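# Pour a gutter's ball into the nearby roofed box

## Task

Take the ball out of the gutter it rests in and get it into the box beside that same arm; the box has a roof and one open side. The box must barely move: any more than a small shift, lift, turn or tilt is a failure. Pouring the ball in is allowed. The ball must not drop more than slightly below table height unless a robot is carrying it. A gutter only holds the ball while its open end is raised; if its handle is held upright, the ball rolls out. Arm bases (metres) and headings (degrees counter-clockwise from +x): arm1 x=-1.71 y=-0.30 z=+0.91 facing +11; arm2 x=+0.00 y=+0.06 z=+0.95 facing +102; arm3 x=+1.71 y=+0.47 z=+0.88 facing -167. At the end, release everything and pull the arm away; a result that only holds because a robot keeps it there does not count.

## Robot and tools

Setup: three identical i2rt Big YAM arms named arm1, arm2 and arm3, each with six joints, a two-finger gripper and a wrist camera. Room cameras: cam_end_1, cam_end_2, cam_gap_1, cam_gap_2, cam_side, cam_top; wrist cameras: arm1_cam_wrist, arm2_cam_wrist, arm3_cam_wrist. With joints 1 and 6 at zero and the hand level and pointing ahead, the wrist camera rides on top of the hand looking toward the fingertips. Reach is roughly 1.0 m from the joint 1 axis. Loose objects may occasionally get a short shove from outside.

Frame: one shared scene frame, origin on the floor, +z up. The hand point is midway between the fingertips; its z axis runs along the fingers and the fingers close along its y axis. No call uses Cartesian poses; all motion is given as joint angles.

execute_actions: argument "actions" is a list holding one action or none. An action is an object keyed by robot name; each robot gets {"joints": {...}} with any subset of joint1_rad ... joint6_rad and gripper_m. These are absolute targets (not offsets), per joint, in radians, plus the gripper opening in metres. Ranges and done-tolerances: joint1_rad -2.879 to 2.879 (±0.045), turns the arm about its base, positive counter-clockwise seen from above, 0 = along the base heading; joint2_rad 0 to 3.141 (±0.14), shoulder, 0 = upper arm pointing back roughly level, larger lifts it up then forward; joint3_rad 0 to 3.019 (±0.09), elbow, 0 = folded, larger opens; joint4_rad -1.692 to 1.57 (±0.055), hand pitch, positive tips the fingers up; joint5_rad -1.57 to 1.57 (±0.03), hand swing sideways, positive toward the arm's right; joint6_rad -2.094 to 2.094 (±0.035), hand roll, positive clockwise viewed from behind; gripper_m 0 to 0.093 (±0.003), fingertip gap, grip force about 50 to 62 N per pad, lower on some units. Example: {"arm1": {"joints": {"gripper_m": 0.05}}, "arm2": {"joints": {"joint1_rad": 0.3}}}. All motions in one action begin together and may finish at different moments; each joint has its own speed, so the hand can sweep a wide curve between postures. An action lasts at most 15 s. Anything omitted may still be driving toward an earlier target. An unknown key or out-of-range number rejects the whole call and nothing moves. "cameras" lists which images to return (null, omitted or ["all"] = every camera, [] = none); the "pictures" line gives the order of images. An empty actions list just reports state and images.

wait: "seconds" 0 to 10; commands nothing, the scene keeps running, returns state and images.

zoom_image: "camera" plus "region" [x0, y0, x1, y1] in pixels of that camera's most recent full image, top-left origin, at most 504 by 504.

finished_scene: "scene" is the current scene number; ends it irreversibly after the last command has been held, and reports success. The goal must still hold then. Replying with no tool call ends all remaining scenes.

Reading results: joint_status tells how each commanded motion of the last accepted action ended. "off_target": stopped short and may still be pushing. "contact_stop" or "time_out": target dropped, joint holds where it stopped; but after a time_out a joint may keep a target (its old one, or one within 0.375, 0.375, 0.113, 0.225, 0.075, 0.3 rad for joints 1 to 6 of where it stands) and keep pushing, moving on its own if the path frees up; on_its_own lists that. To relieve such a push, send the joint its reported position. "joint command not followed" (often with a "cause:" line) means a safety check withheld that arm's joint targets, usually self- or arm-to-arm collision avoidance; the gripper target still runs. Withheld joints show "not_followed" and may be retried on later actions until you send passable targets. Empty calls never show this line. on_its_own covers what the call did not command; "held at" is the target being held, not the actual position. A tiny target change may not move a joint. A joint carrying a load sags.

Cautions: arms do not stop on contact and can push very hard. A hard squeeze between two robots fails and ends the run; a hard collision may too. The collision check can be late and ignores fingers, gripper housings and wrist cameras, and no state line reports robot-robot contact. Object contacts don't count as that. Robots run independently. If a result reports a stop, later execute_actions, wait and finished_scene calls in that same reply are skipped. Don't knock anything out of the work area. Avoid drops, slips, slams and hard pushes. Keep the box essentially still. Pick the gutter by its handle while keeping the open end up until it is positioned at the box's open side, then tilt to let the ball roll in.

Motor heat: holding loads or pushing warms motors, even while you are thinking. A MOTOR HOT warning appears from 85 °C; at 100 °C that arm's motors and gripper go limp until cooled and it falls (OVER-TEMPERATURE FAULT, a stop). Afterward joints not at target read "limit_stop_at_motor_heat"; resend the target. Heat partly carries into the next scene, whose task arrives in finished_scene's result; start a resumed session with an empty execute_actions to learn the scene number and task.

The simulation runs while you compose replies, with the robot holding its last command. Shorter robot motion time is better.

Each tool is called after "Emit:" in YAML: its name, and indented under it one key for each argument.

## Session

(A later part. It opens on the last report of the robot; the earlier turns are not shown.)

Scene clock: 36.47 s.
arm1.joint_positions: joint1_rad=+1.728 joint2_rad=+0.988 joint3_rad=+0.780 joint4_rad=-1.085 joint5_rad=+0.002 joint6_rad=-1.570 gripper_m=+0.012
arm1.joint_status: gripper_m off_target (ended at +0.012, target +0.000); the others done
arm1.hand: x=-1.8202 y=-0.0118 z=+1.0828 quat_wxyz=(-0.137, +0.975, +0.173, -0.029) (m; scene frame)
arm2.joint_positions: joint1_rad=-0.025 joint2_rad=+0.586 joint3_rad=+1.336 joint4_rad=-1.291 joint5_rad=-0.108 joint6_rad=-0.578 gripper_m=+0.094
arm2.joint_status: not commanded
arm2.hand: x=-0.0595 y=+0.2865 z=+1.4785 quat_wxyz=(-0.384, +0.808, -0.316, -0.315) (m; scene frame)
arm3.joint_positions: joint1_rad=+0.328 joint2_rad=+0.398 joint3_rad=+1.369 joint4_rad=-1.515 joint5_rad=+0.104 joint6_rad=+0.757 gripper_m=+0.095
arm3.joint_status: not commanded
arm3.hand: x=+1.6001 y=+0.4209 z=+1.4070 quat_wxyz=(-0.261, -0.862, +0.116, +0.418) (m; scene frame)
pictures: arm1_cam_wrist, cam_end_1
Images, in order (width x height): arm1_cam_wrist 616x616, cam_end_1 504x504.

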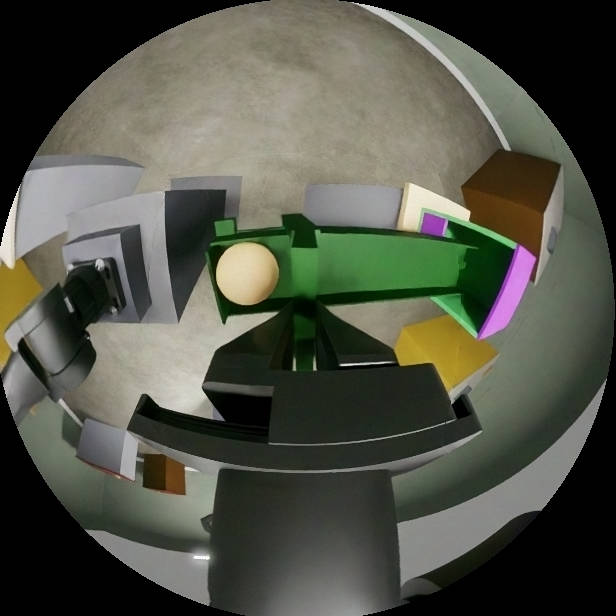

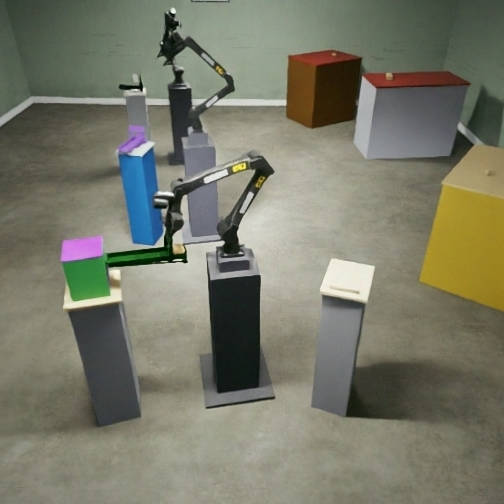

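Emit:
execute_actions:
  actions:
    - {"arm1":{"joints":{"joint2_rad":1.06,"joint3_rad":0.961,"joint4_rad":-1.179,"gripper_m":0.0}}}
  cameras: ["arm1_cam_wrist","cam_end_1"]

Scene clock: 38.40 s.
arm1.joint_positions: joint1_rad=+1.728 joint2_rad=+1.063 joint3_rad=+0.885 joint4_rad=-1.175 joint5_rad=+0.002 joint6_rad=-1.570 gripper_m=+0.012
arm1.joint_status: gripper_m off_target (ended at +0.012, target +0.000); the others done
arm1.hand: x=-1.8252 y=+0.0022 z=+1.1010 quat_wxyz=(-0.108, +0.979, +0.174, -0.024) (m; scene frame)
arm2.joint_positions: joint1_rad=-0.025 joint2_rad=+0.586 joint3_rad=+1.336 joint4_rad=-1.291 joint5_rad=-0.108 joint6_rad=-0.578 gripper_m=+0.094
arm2.joint_status: not commanded
arm2.hand: x=-0.0595 y=+0.2865 z=+1.4785 quat_wxyz=(-0.384, +0.808, -0.316, -0.315) (m; scene frame)
arm3.joint_positions: joint1_rad=+0.328 joint2_rad=+0.398 joint3_rad=+1.369 joint4_rad=-1.515 joint5_rad=+0.104 joint6_rad=+0.757 gripper_m=+0.095
arm3.joint_status: not commanded
arm3.hand: x=+1.6001 y=+0.4209 z=+1.4070 quat_wxyz=(-0.261, -0.862, +0.116, +0.418) (m; scene frame)
pictures: arm1_cam_wrist, cam_end_1
Images, in order (width x height): arm1_cam_wrist 616x616, cam_end_1 504x504.

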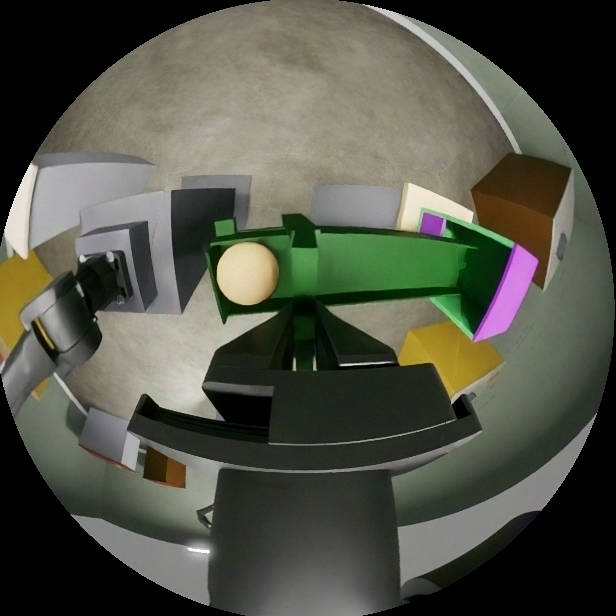

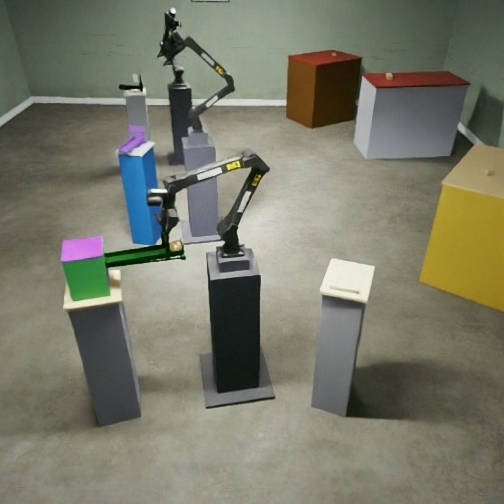

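Emit:
execute_actions:
  actions:
    - {"arm1":{"joints":{"joint2_rad":1.115,"joint3_rad":1.043,"joint4_rad":-1.273,"gripper_m":0.0}}}
  cameras: ["arm1_cam_wrist","cam_end_1"]

Emit:
zoom_image:
  camera: "arm1_cam_wrist"
  region: [340, 160, 540, 340]

Emit:
zoom_image:
  camera: "cam_end_1"
  region: [50, 190, 240, 320]

Scene clock: 40.53 s.
arm1.joint_positions: joint1_rad=+1.728 joint2_rad=+1.116 joint3_rad=+0.966 joint4_rad=-1.269 joint5_rad=+0.002 joint6_rad=-1.570 gripper_m=+0.012
arm1.joint_status: gripper_m off_target (ended at +0.012, target +0.000); the others done
arm1.hand: x=-1.8269 y=+0.0072 z=+1.1146 quat_wxyz=(-0.076, +0.982, +0.175, -0.018) (m; scene frame)
arm2.joint_positions: joint1_rad=-0.025 joint2_rad=+0.586 joint3_rad=+1.336 joint4_rad=-1.291 joint5_rad=-0.108 joint6_rad=-0.578 gripper_m=+0.094
arm2.joint_status: not commanded
arm2.hand: x=-0.0595 y=+0.2865 z=+1.4785 quat_wxyz=(-0.384, +0.808, -0.316, -0.315) (m; scene frame)
arm3.joint_positions: joint1_rad=+0.328 joint2_rad=+0.398 joint3_rad=+1.369 joint4_rad=-1.515 joint5_rad=+0.104 joint6_rad=+0.757 gripper_m=+0.095
arm3.joint_status: not commanded
arm3.hand: x=+1.6001 y=+0.4209 z=+1.4070 quat_wxyz=(-0.261, -0.862, +0.116, +0.418) (m; scene frame)
pictures: arm1_cam_wrist, cam_end_1
Images, in order (width x height): arm1_cam_wrist 616x616, cam_end_1 504x504.

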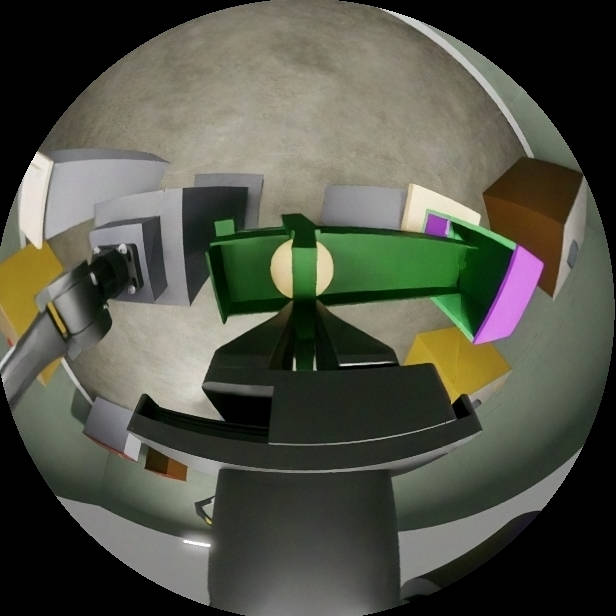

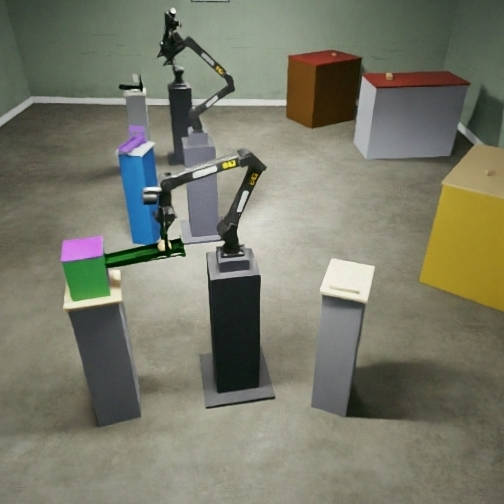

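Region (340, 160, 540, 340) of arm1_cam_wrist's 616x616 image, scaled by 2.520, with more detail than that image has; it fills the top 454 rows of this view, and the rest is white.

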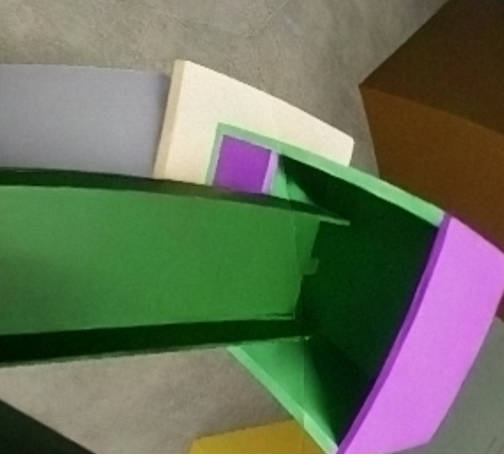

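Region (50, 190, 240, 320) of cam_end_1's 504x504 image, scaled by 2.653, with more detail than that image has; it fills the top 345 rows of this view, and the rest is white.

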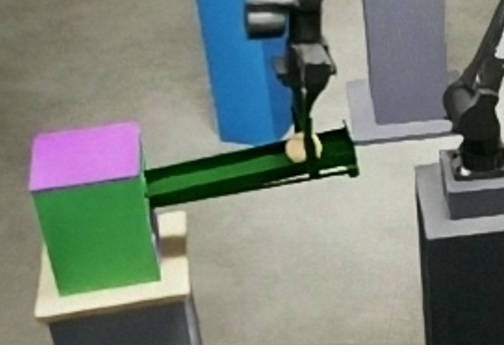

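Emit:
wait:
  seconds: 1.0

Scene clock: 41.60 s.
arm1.joint_positions: joint1_rad=+1.728 joint2_rad=+1.116 joint3_rad=+0.966 joint4_rad=-1.270 joint5_rad=+0.002 joint6_rad=-1.570 gripper_m=+0.012
arm1.joint_status: gripper_m off_target (ended at +0.012, target +0.000); the others done
arm1.hand: x=-1.8267 y=+0.0067 z=+1.1145 quat_wxyz=(-0.075, +0.982, +0.175, -0.018) (m; scene frame)
arm2.joint_positions: joint1_rad=-0.025 joint2_rad=+0.586 joint3_rad=+1.336 joint4_rad=-1.291 joint5_rad=-0.108 joint6_rad=-0.578 gripper_m=+0.094
arm2.joint_status: not commanded
arm2.hand: x=-0.0595 y=+0.2865 z=+1.4785 quat_wxyz=(-0.384, +0.808, -0.316, -0.315) (m; scene frame)
arm3.joint_positions: joint1_rad=+0.328 joint2_rad=+0.398 joint3_rad=+1.369 joint4_rad=-1.515 joint5_rad=+0.104 joint6_rad=+0.757 gripper_m=+0.095
arm3.joint_status: not commanded
arm3.hand: x=+1.6001 y=+0.4209 z=+1.4070 quat_wxyz=(-0.261, -0.862, +0.116, +0.418) (m; scene frame)
wait: 1.00 s; at rest by 0.20 s
pictures: arm1_cam_wrist, arm2_cam_wrist, arm3_cam_wrist, cam_end_1, cam_end_2, cam_gap_1, cam_gap_2, cam_side, cam_top
Images, in order (width x height): arm1_cam_wrist 616x616, arm2_cam_wrist 616x616, arm3_cam_wrist 616x616, cam_end_1 504x504, cam_end_2 504x504, cam_gap_1 504x504, cam_gap_2 504x504, cam_side 504x504, cam_top 504x504.

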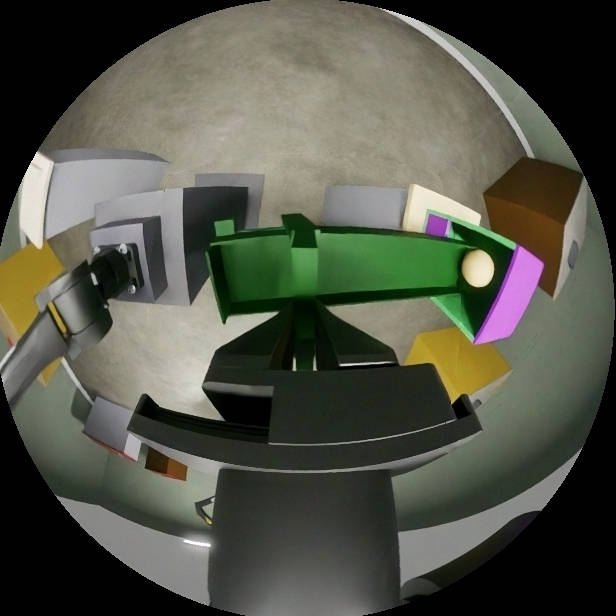

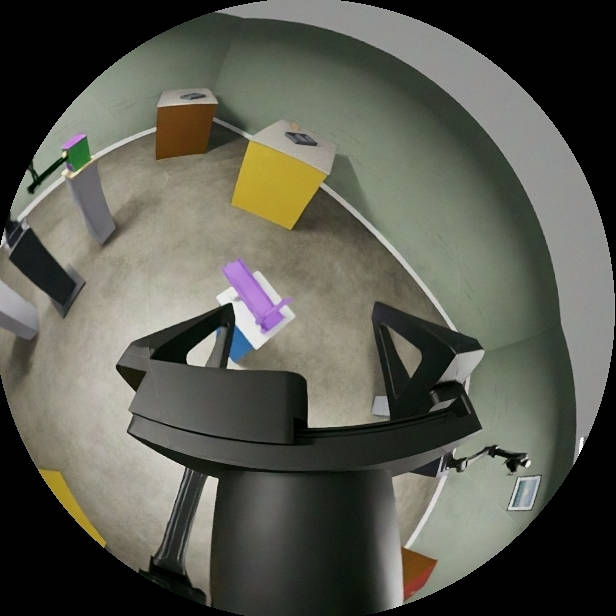

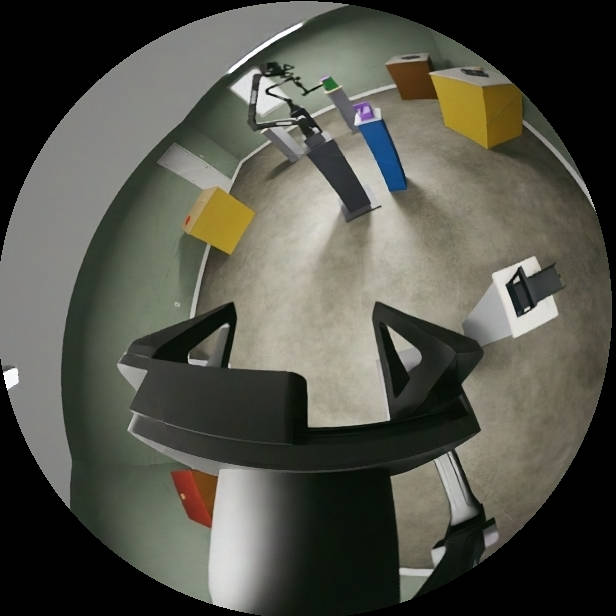

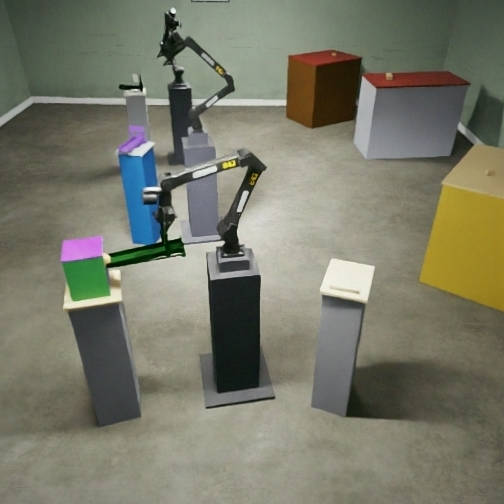

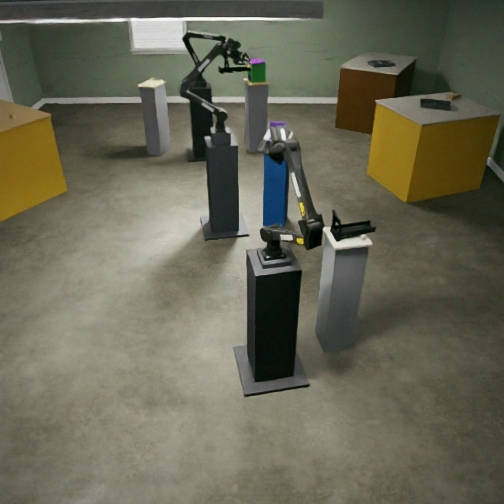

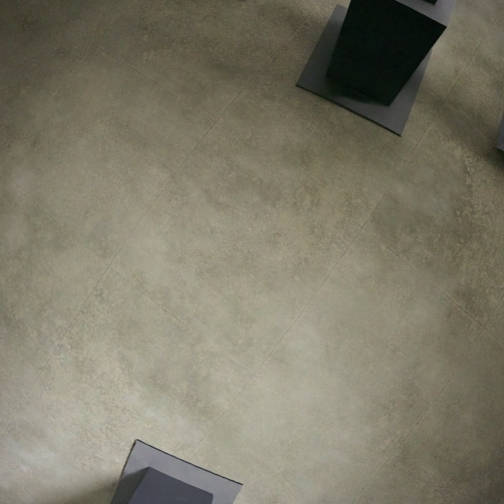

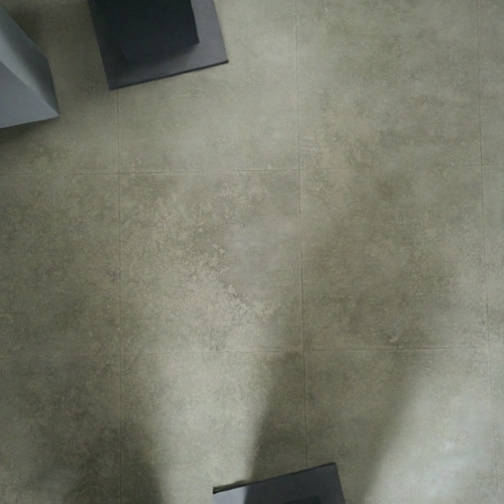

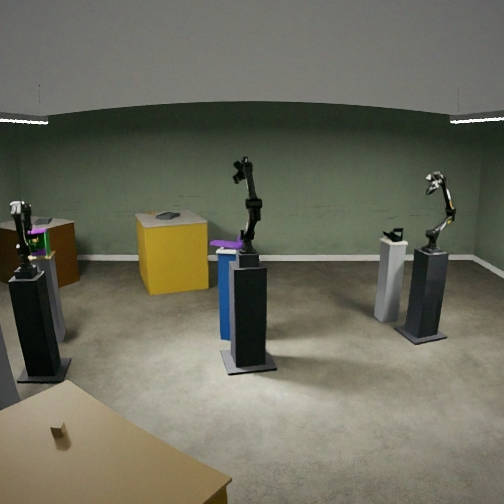

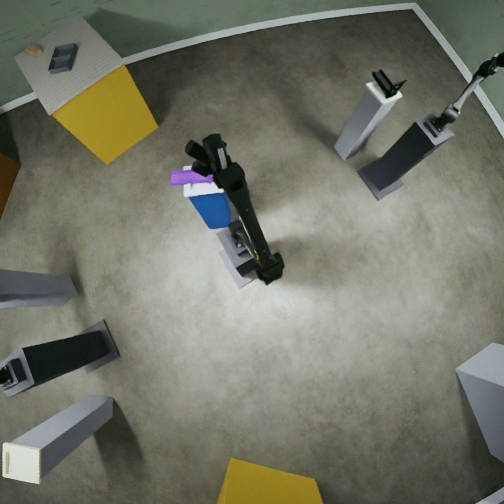

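The ball is at the gutter's tip, so I'll take another look to see whether it has dropped.

Emit:
execute_actions:
  actions: []
  cameras: ["arm1_cam_wrist","cam_end_1"]

Emit:
zoom_image:
  camera: "arm1_cam_wrist"
  region: [340, 160, 540, 340]

Emit:
zoom_image:
  camera: "cam_end_1"
  region: [50, 190, 240, 320]

Scene clock: 41.70 s.
arm1.joint_positions: joint1_rad=+1.728 joint2_rad=+1.116 joint3_rad=+0.966 joint4_rad=-1.270 joint5_rad=+0.002 joint6_rad=-1.570 gripper_m=+0.012
arm1.joint_status: gripper_m off_target (ended at +0.012, target +0.000); the others done
arm1.hand: x=-1.8267 y=+0.0067 z=+1.1145 quat_wxyz=(-0.075, +0.982, +0.175, -0.018) (m; scene frame)
arm2.joint_positions: joint1_rad=-0.025 joint2_rad=+0.586 joint3_rad=+1.336 joint4_rad=-1.291 joint5_rad=-0.108 joint6_rad=-0.578 gripper_m=+0.094
arm2.joint_status: not commanded
arm2.hand: x=-0.0595 y=+0.2865 z=+1.4785 quat_wxyz=(-0.384, +0.808, -0.316, -0.315) (m; scene frame)
arm3.joint_positions: joint1_rad=+0.328 joint2_rad=+0.398 joint3_rad=+1.369 joint4_rad=-1.515 joint5_rad=+0.104 joint6_rad=+0.757 gripper_m=+0.095
arm3.joint_status: not commanded
arm3.hand: x=+1.6001 y=+0.4209 z=+1.4070 quat_wxyz=(-0.261, -0.862, +0.116, +0.418) (m; scene frame)
pictures: arm1_cam_wrist, cam_end_1
Images, in order (width x height): arm1_cam_wrist 616x616, cam_end_1 504x504.

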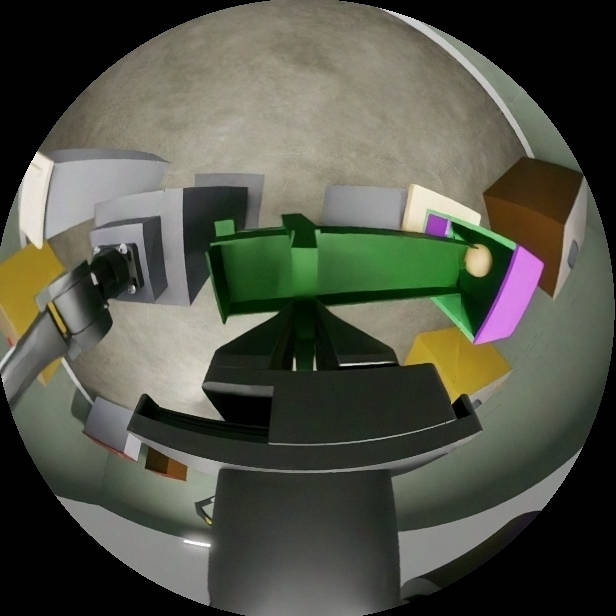

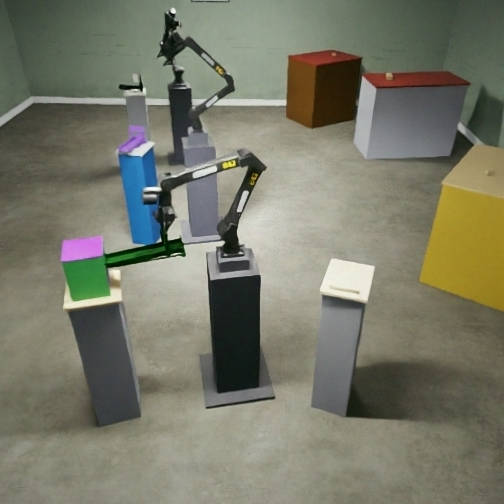

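Region (340, 160, 540, 340) of arm1_cam_wrist's 616x616 image, scaled by 2.520, with more detail than that image has; it fills the top 454 rows of this view, and the rest is white.

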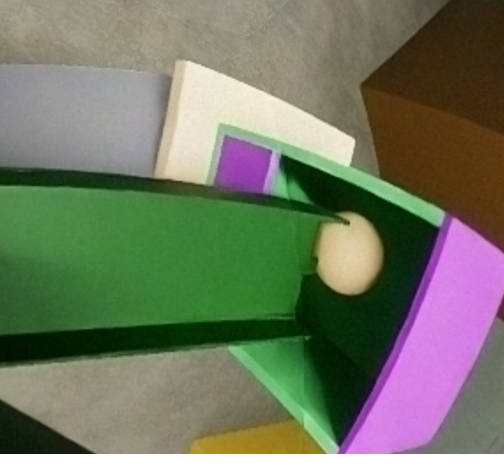

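Region (50, 190, 240, 320) of cam_end_1's 504x504 image, scaled by 2.653, with more detail than that image has; it fills the top 345 rows of this view, and the rest is white.

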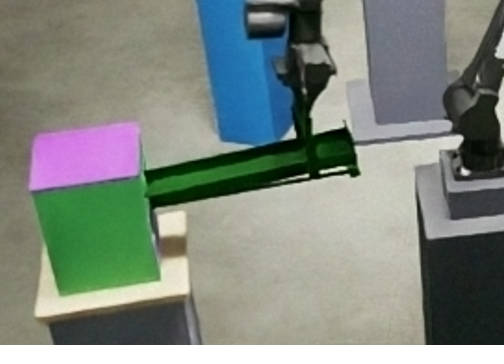

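Emit:
execute_actions:
  actions:
    - {"arm1":{"joints":{"joint2_rad":1.016,"joint3_rad":0.885,"joint4_rad":-1.27,"gripper_m":0.0}}}
  cameras: ["arm1_cam_wrist","cam_end_1"]

Emit:
zoom_image:
  camera: "arm1_cam_wrist"
  region: [340, 160, 540, 340]

Scene clock: 42.97 s.
arm1.joint_positions: joint1_rad=+1.728 joint2_rad=+1.030 joint3_rad=+0.877 joint4_rad=-1.272 joint5_rad=+0.002 joint6_rad=-1.570 gripper_m=+0.012
arm1.joint_status: gripper_m off_target (ended at +0.012, target +0.000); the others done
arm1.hand: x=-1.8155 y=-0.0240 z=+1.1026 quat_wxyz=(-0.072, +0.982, +0.175, -0.017) (m; scene frame)
arm2.joint_positions: joint1_rad=-0.025 joint2_rad=+0.586 joint3_rad=+1.336 joint4_rad=-1.291 joint5_rad=-0.108 joint6_rad=-0.578 gripper_m=+0.094
arm2.joint_status: not commanded
arm2.hand: x=-0.0595 y=+0.2865 z=+1.4785 quat_wxyz=(-0.384, +0.808, -0.316, -0.315) (m; scene frame)
arm3.joint_positions: joint1_rad=+0.328 joint2_rad=+0.398 joint3_rad=+1.369 joint4_rad=-1.515 joint5_rad=+0.104 joint6_rad=+0.757 gripper_m=+0.095
arm3.joint_status: not commanded
arm3.hand: x=+1.6001 y=+0.4209 z=+1.4070 quat_wxyz=(-0.261, -0.862, +0.116, +0.418) (m; scene frame)
pictures: arm1_cam_wrist, cam_end_1
Images, in order (width x height): arm1_cam_wrist 616x616, cam_end_1 504x504.

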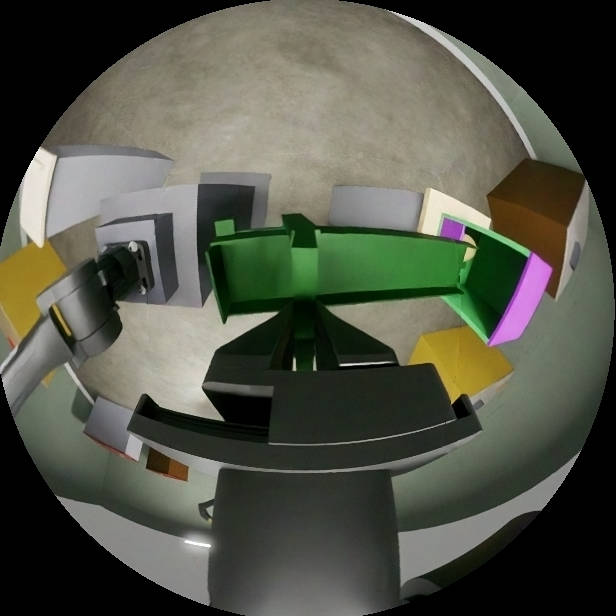

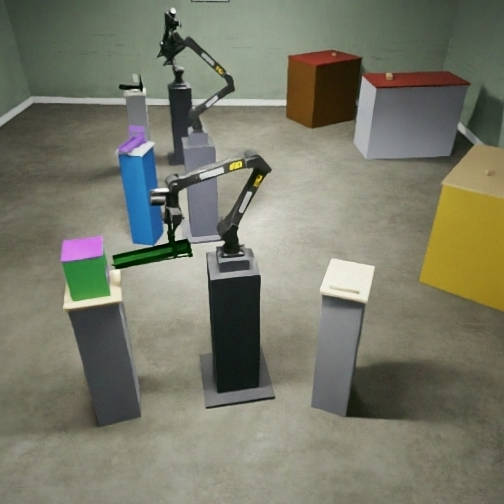

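Region (340, 160, 540, 340) of arm1_cam_wrist's 616x616 image, scaled by 2.520, with more detail than that image has; it fills the top 454 rows of this view, and the rest is white.

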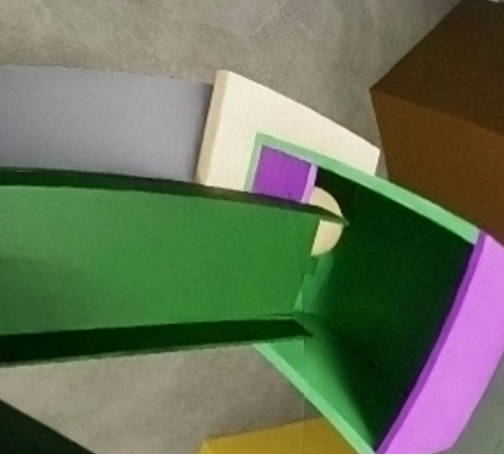

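Emit:
execute_actions:
  actions:
    - {"arm1":{"joints":{"joint2_rad":0.9,"joint3_rad":0.78,"joint4_rad":-1.27,"gripper_m":0.0}}}
  cameras: ["arm1_cam_wrist","cam_end_1"]

Scene clock: 44.10 s.
arm1.joint_positions: joint1_rad=+1.728 joint2_rad=+0.915 joint3_rad=+0.770 joint4_rad=-1.274 joint5_rad=+0.002 joint6_rad=-1.570 gripper_m=+0.012
arm1.joint_status: gripper_m off_target (ended at +0.012, target +0.000); the others done
arm1.hand: x=-1.8024 y=-0.0600 z=+1.0875 quat_wxyz=(-0.075, +0.982, +0.175, -0.018) (m; scene frame)
arm2.joint_positions: joint1_rad=-0.025 joint2_rad=+0.586 joint3_rad=+1.336 joint4_rad=-1.291 joint5_rad=-0.108 joint6_rad=-0.578 gripper_m=+0.094
arm2.joint_status: not commanded
arm2.hand: x=-0.0595 y=+0.2865 z=+1.4785 quat_wxyz=(-0.384, +0.808, -0.316, -0.315) (m; scene frame)
arm3.joint_positions: joint1_rad=+0.328 joint2_rad=+0.398 joint3_rad=+1.369 joint4_rad=-1.515 joint5_rad=+0.104 joint6_rad=+0.757 gripper_m=+0.095
arm3.joint_status: not commanded
arm3.hand: x=+1.6001 y=+0.4209 z=+1.4070 quat_wxyz=(-0.261, -0.862, +0.116, +0.418) (m; scene frame)
pictures: arm1_cam_wrist, cam_end_1
Images, in order (width x height): arm1_cam_wrist 616x616, cam_end_1 504x504.

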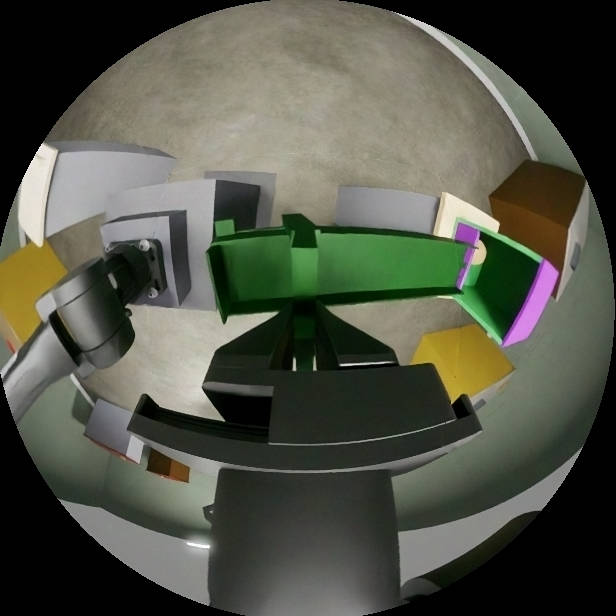

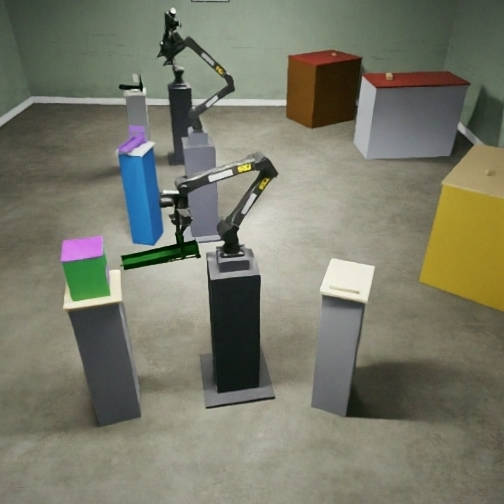

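Emit:
execute_actions:
  actions:
    - {"arm1":{"joints":{"joint1_rad":0.8,"joint2_rad":0.82,"joint3_rad":0.72,"gripper_m":0.0}}}
  cameras: ["cam_end_1"]

Emit:
execute_actions:
  actions:
    - {"arm1":{"joints":{"joint1_rad":-1.849,"joint2_rad":1.45,"joint3_rad":1.6,"joint4_rad":-1.5,"joint5_rad":0.206,"joint6_rad":0.207,"gripper_m":0.0}}}
  cameras: ["arm1_cam_wrist","cam_end_1"]

Scene clock: 45.93 s.
arm1.joint_positions: joint1_rad=+0.804 joint2_rad=+0.836 joint3_rad=+0.711 joint4_rad=-1.274 joint5_rad=+0.000 joint6_rad=-1.570 gripper_m=+0.012
arm1.joint_status: gripper_m off_target (ended at +0.012, target +0.000); the others done
arm1.hand: x=-1.5836 y=-0.1026 z=+1.0789 quat_wxyz=(-0.081, +0.956, -0.281, +0.019) (m; scene frame)
arm2.joint_positions: joint1_rad=-0.025 joint2_rad=+0.586 joint3_rad=+1.336 joint4_rad=-1.291 joint5_rad=-0.108 joint6_rad=-0.578 gripper_m=+0.094
arm2.joint_status: not commanded
arm2.hand: x=-0.0595 y=+0.2865 z=+1.4785 quat_wxyz=(-0.384, +0.808, -0.316, -0.315) (m; scene frame)
arm3.joint_positions: joint1_rad=+0.328 joint2_rad=+0.398 joint3_rad=+1.369 joint4_rad=-1.515 joint5_rad=+0.104 joint6_rad=+0.757 gripper_m=+0.095
arm3.joint_status: not commanded
arm3.hand: x=+1.6001 y=+0.4209 z=+1.4070 quat_wxyz=(-0.261, -0.862, +0.116, +0.418) (m; scene frame)
pictures: cam_end_1
Images, in order (width x height): cam_end_1 504x504.

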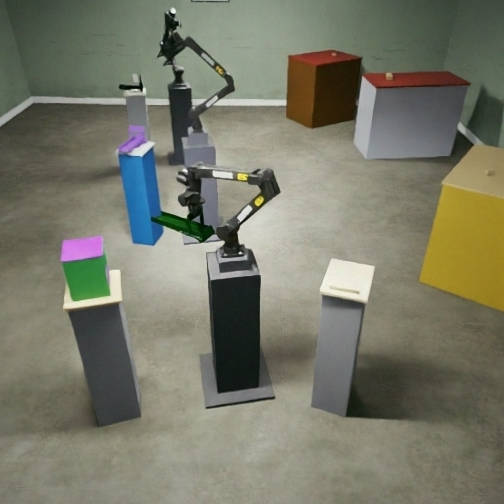

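Scene clock: 48.30 s.
arm1.joint_positions: joint1_rad=-1.856 joint2_rad=+1.475 joint3_rad=+1.538 joint4_rad=-1.493 joint5_rad=+0.204 joint6_rad=+0.194 gripper_m=+0.012
arm1.joint_status: gripper_m off_target (ended at +0.012, target +0.000); the others done
arm1.hand: x=-1.7881 y=-0.7672 z=+1.2121 quat_wxyz=(+0.019, -0.797, -0.590, +0.126) (m; scene frame)
arm2.joint_positions: joint1_rad=-0.025 joint2_rad=+0.586 joint3_rad=+1.336 joint4_rad=-1.291 joint5_rad=-0.108 joint6_rad=-0.578 gripper_m=+0.094
arm2.joint_status: not commanded
arm2.hand: x=-0.0595 y=+0.2865 z=+1.4785 quat_wxyz=(-0.384, +0.808, -0.316, -0.315) (m; scene frame)
arm3.joint_positions: joint1_rad=+0.328 joint2_rad=+0.398 joint3_rad=+1.369 joint4_rad=-1.515 joint5_rad=+0.104 joint6_rad=+0.757 gripper_m=+0.095
arm3.joint_status: not commanded
arm3.hand: x=+1.6001 y=+0.4209 z=+1.4070 quat_wxyz=(-0.261, -0.862, +0.116, +0.418) (m; scene frame)
pictures: arm1_cam_wrist, cam_end_1
Images, in order (width x height): arm1_cam_wrist 616x616, cam_end_1 504x504.

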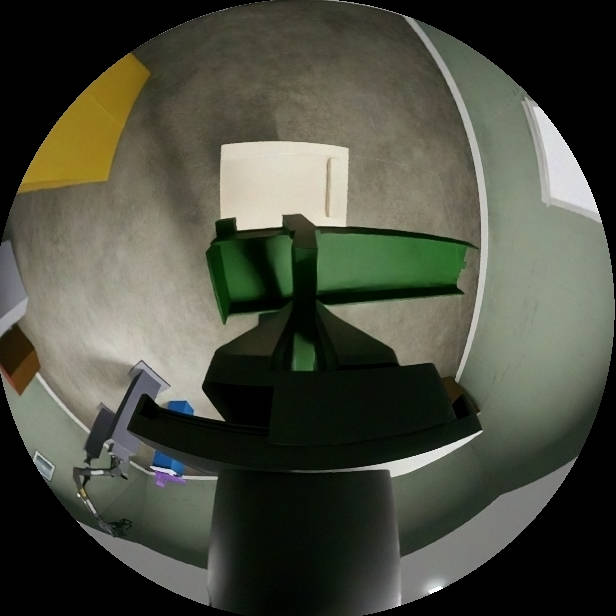

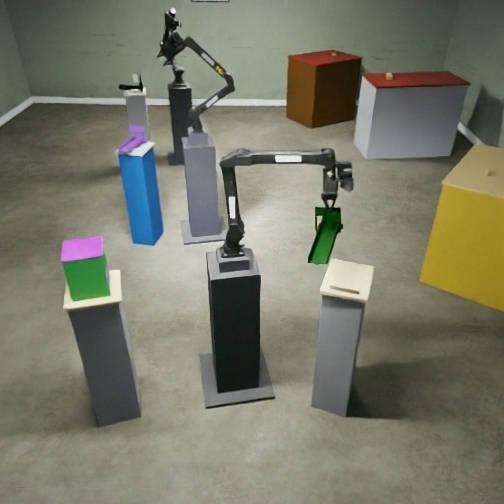

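Emit:
execute_actions:
  actions:
    - {"arm1":{"joints":{"joint1_rad":-1.843,"joint2_rad":1.72,"joint3_rad":2.1,"joint4_rad":-1.595,"joint6_rad":0.22,"gripper_m":0.0}}}
  cameras: []

Emit:
execute_actions:
  actions:
    - {"arm1":{"joints":{"joint2_rad":2.015,"joint3_rad":2.1,"gripper_m":0.0}}}
  cameras: ["arm1_cam_wrist","cam_end_1"]

Scene clock: 49.97 s.
arm1.joint_positions: joint1_rad=-1.853 joint2_rad=+1.750 joint3_rad=+2.036 joint4_rad=-1.592 joint5_rad=+0.203 joint6_rad=+0.207 gripper_m=+0.012
arm1.joint_status: gripper_m off_target (ended at +0.012, target +0.000); the others done
arm1.hand: x=-1.7958 y=-0.8846 z=+1.2795 quat_wxyz=(-0.029, -0.799, -0.578, +0.167) (m; scene frame)
arm2.joint_positions: joint1_rad=-0.025 joint2_rad=+0.586 joint3_rad=+1.336 joint4_rad=-1.291 joint5_rad=-0.108 joint6_rad=-0.578 gripper_m=+0.094
arm2.joint_status: not commanded
arm2.hand: x=-0.0595 y=+0.2865 z=+1.4785 quat_wxyz=(-0.384, +0.808, -0.316, -0.315) (m; scene frame)
arm3.joint_positions: joint1_rad=+0.328 joint2_rad=+0.398 joint3_rad=+1.369 joint4_rad=-1.515 joint5_rad=+0.104 joint6_rad=+0.757 gripper_m=+0.095
arm3.joint_status: not commanded
arm3.hand: x=+1.6001 y=+0.4209 z=+1.4070 quat_wxyz=(-0.261, -0.862, +0.116, +0.418) (m; scene frame)
pictures: none
No camera images: the call's "cameras" was empty. Leave "cameras" out to get every camera's image.

Scene clock: 51.27 s.
arm1.joint_positions: joint1_rad=-1.853 joint2_rad=+2.071 joint3_rad=+2.057 joint4_rad=-1.593 joint5_rad=+0.203 joint6_rad=+0.208 gripper_m=+0.012
arm1.joint_status: gripper_m off_target (ended at +0.012, target +0.000); the others done
arm1.hand: x=-1.8019 y=-0.9349 z=+1.0977 quat_wxyz=(+0.083, -0.797, -0.594, +0.069) (m; scene frame)
arm2.joint_positions: joint1_rad=-0.025 joint2_rad=+0.586 joint3_rad=+1.336 joint4_rad=-1.291 joint5_rad=-0.108 joint6_rad=-0.578 gripper_m=+0.094
arm2.joint_status: not commanded
arm2.hand: x=-0.0595 y=+0.2865 z=+1.4785 quat_wxyz=(-0.384, +0.808, -0.316, -0.315) (m; scene frame)
arm3.joint_positions: joint1_rad=+0.328 joint2_rad=+0.398 joint3_rad=+1.369 joint4_rad=-1.515 joint5_rad=+0.104 joint6_rad=+0.757 gripper_m=+0.095
arm3.joint_status: not commanded
arm3.hand: x=+1.6001 y=+0.4209 z=+1.4070 quat_wxyz=(-0.261, -0.862, +0.116, +0.418) (m; scene frame)
pictures: arm1_cam_wrist, cam_end_1
Images, in order (width x height): arm1_cam_wrist 616x616, cam_end_1 504x504.

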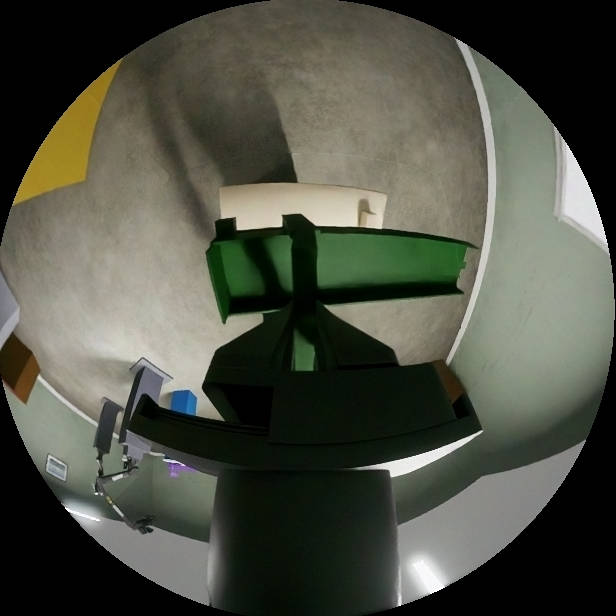

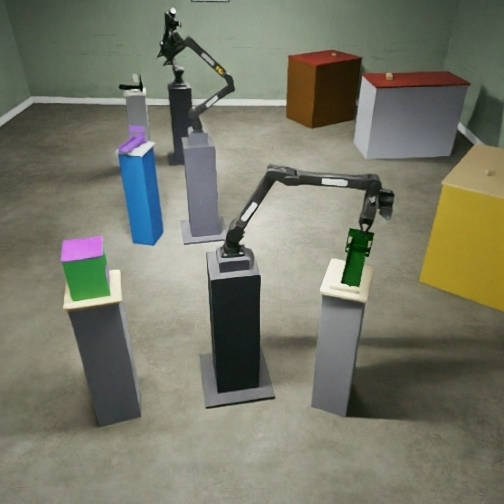

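Emit:
execute_actions:
  actions:
    - {"arm1":{"joints":{"joint2_rad":2.0,"joint3_rad":1.82,"joint4_rad":-1.325,"gripper_m":0.0}}}
  cameras: ["arm1_cam_wrist","cam_end_1"]

Scene clock: 52.53 s.
arm1.joint_positions: joint1_rad=-1.853 joint2_rad=+2.034 joint3_rad=+1.808 joint4_rad=-1.333 joint5_rad=+0.202 joint6_rad=+0.208 gripper_m=+0.012
arm1.joint_status: gripper_m off_target (ended at +0.012, target +0.000); the others done
arm1.hand: x=-1.8018 y=-0.9256 z=+1.0256 quat_wxyz=(+0.065, -0.799, -0.592, +0.084) (m; scene frame)
arm2.joint_positions: joint1_rad=-0.025 joint2_rad=+0.586 joint3_rad=+1.336 joint4_rad=-1.291 joint5_rad=-0.108 joint6_rad=-0.578 gripper_m=+0.094
arm2.joint_status: not commanded
arm2.hand: x=-0.0595 y=+0.2865 z=+1.4785 quat_wxyz=(-0.384, +0.808, -0.316, -0.315) (m; scene frame)
arm3.joint_positions: joint1_rad=+0.328 joint2_rad=+0.398 joint3_rad=+1.369 joint4_rad=-1.515 joint5_rad=+0.104 joint6_rad=+0.757 gripper_m=+0.095
arm3.joint_status: not commanded
arm3.hand: x=+1.6001 y=+0.4209 z=+1.4070 quat_wxyz=(-0.261, -0.862, +0.116, +0.418) (m; scene frame)
pictures: arm1_cam_wrist, cam_end_1
Images, in order (width x height): arm1_cam_wrist 616x616, cam_end_1 504x504.

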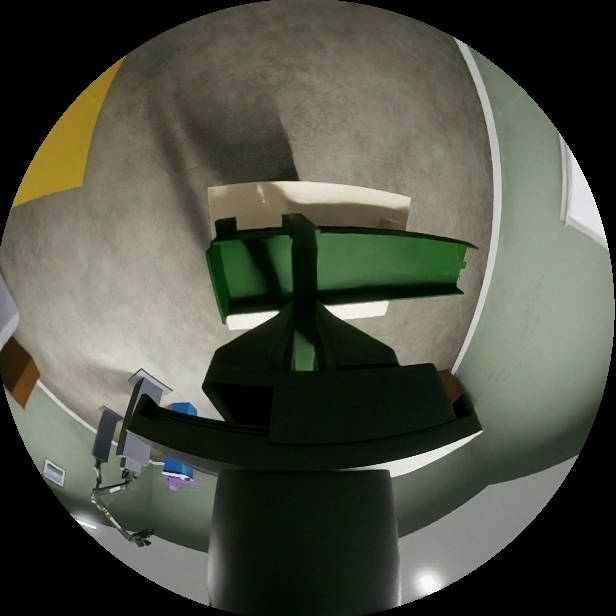

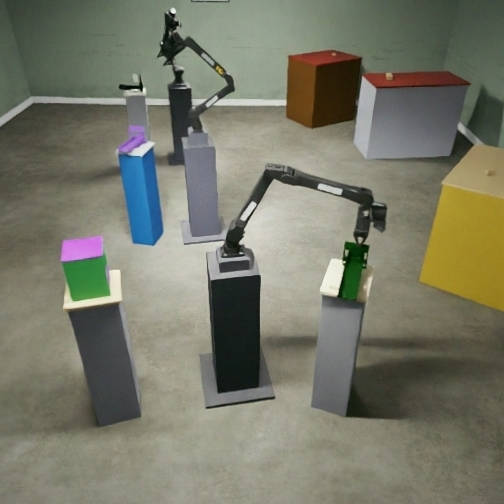

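Emit:
execute_actions:
  actions:
    - {"arm1":{"joints":{"joint2_rad":2.0,"joint3_rad":1.752,"joint4_rad":-1.272,"gripper_m":0.0}}}
  cameras: ["arm1_cam_wrist","cam_end_1"]

Scene clock: 53.47 s.
arm1.joint_positions: joint1_rad=-1.852 joint2_rad=+2.034 joint3_rad=+1.745 joint4_rad=-1.281 joint5_rad=+0.203 joint6_rad=+0.208 gripper_m=+0.012
arm1.joint_status: gripper_m off_target (ended at +0.012, target +0.000); the others done
arm1.hand: x=-1.8012 y=-0.9171 z=+1.0024 quat_wxyz=(+0.069, -0.798, -0.593, +0.081) (m; scene frame)
arm2.joint_positions: joint1_rad=-0.025 joint2_rad=+0.586 joint3_rad=+1.336 joint4_rad=-1.291 joint5_rad=-0.108 joint6_rad=-0.578 gripper_m=+0.094
arm2.joint_status: not commanded
arm2.hand: x=-0.0595 y=+0.2865 z=+1.4785 quat_wxyz=(-0.384, +0.808, -0.316, -0.315) (m; scene frame)
arm3.joint_positions: joint1_rad=+0.328 joint2_rad=+0.398 joint3_rad=+1.369 joint4_rad=-1.515 joint5_rad=+0.104 joint6_rad=+0.757 gripper_m=+0.095
arm3.joint_status: not commanded
arm3.hand: x=+1.6001 y=+0.4209 z=+1.4070 quat_wxyz=(-0.261, -0.862, +0.116, +0.418) (m; scene frame)
pictures: arm1_cam_wrist, cam_end_1
Images, in order (width x height): arm1_cam_wrist 616x616, cam_end_1 504x504.

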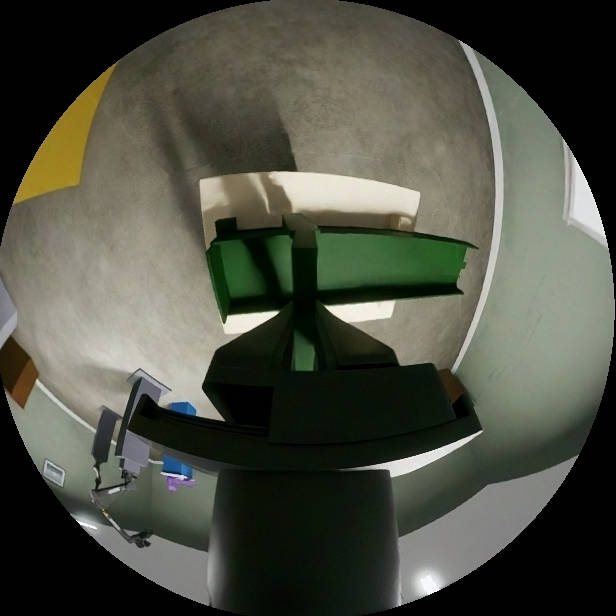

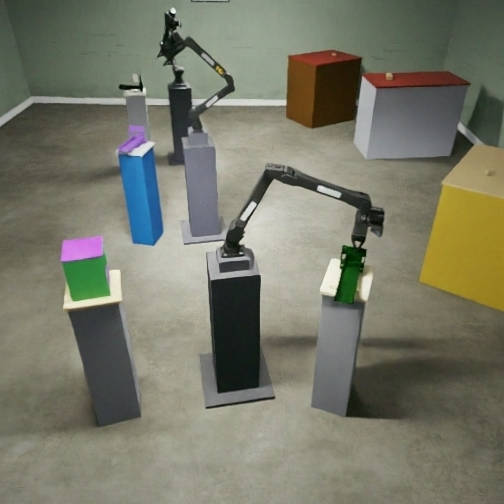

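The gutter is about 4 mm above its original resting height, so I'll release it here.

Emit:
execute_actions:
  actions:
    - {"arm1":{"joints":{"gripper_m":0.07}}}
  cameras: ["arm1_cam_wrist","cam_end_1"]

Scene clock: 54.20 s.
arm1.joint_positions: joint1_rad=-1.852 joint2_rad=+2.034 joint3_rad=+1.745 joint4_rad=-1.281 joint5_rad=+0.203 joint6_rad=+0.208 gripper_m=+0.070
arm1.joint_status: all done
arm1.hand: x=-1.8012 y=-0.9171 z=+1.0024 quat_wxyz=(+0.069, -0.798, -0.593, +0.081) (m; scene frame)
arm2.joint_positions: joint1_rad=-0.025 joint2_rad=+0.586 joint3_rad=+1.336 joint4_rad=-1.291 joint5_rad=-0.108 joint6_rad=-0.578 gripper_m=+0.094
arm2.joint_status: not commanded
arm2.hand: x=-0.0595 y=+0.2865 z=+1.4785 quat_wxyz=(-0.384, +0.808, -0.316, -0.315) (m; scene frame)
arm3.joint_positions: joint1_rad=+0.328 joint2_rad=+0.398 joint3_rad=+1.369 joint4_rad=-1.515 joint5_rad=+0.104 joint6_rad=+0.757 gripper_m=+0.095
arm3.joint_status: not commanded
arm3.hand: x=+1.6001 y=+0.4209 z=+1.4070 quat_wxyz=(-0.261, -0.862, +0.116, +0.418) (m; scene frame)
pictures: arm1_cam_wrist, cam_end_1
Images, in order (width x height): arm1_cam_wrist 616x616, cam_end_1 504x504.

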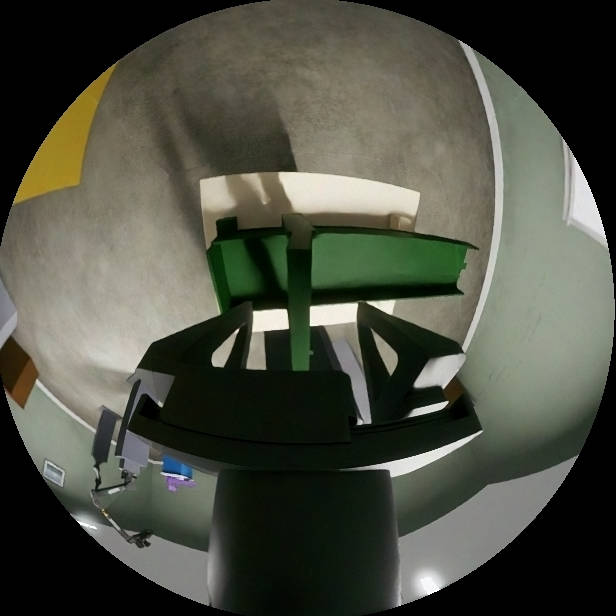

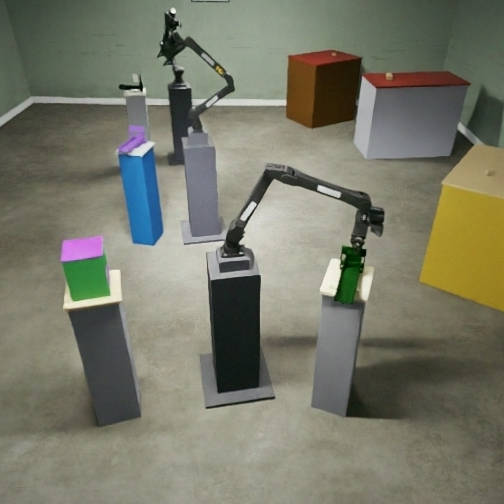

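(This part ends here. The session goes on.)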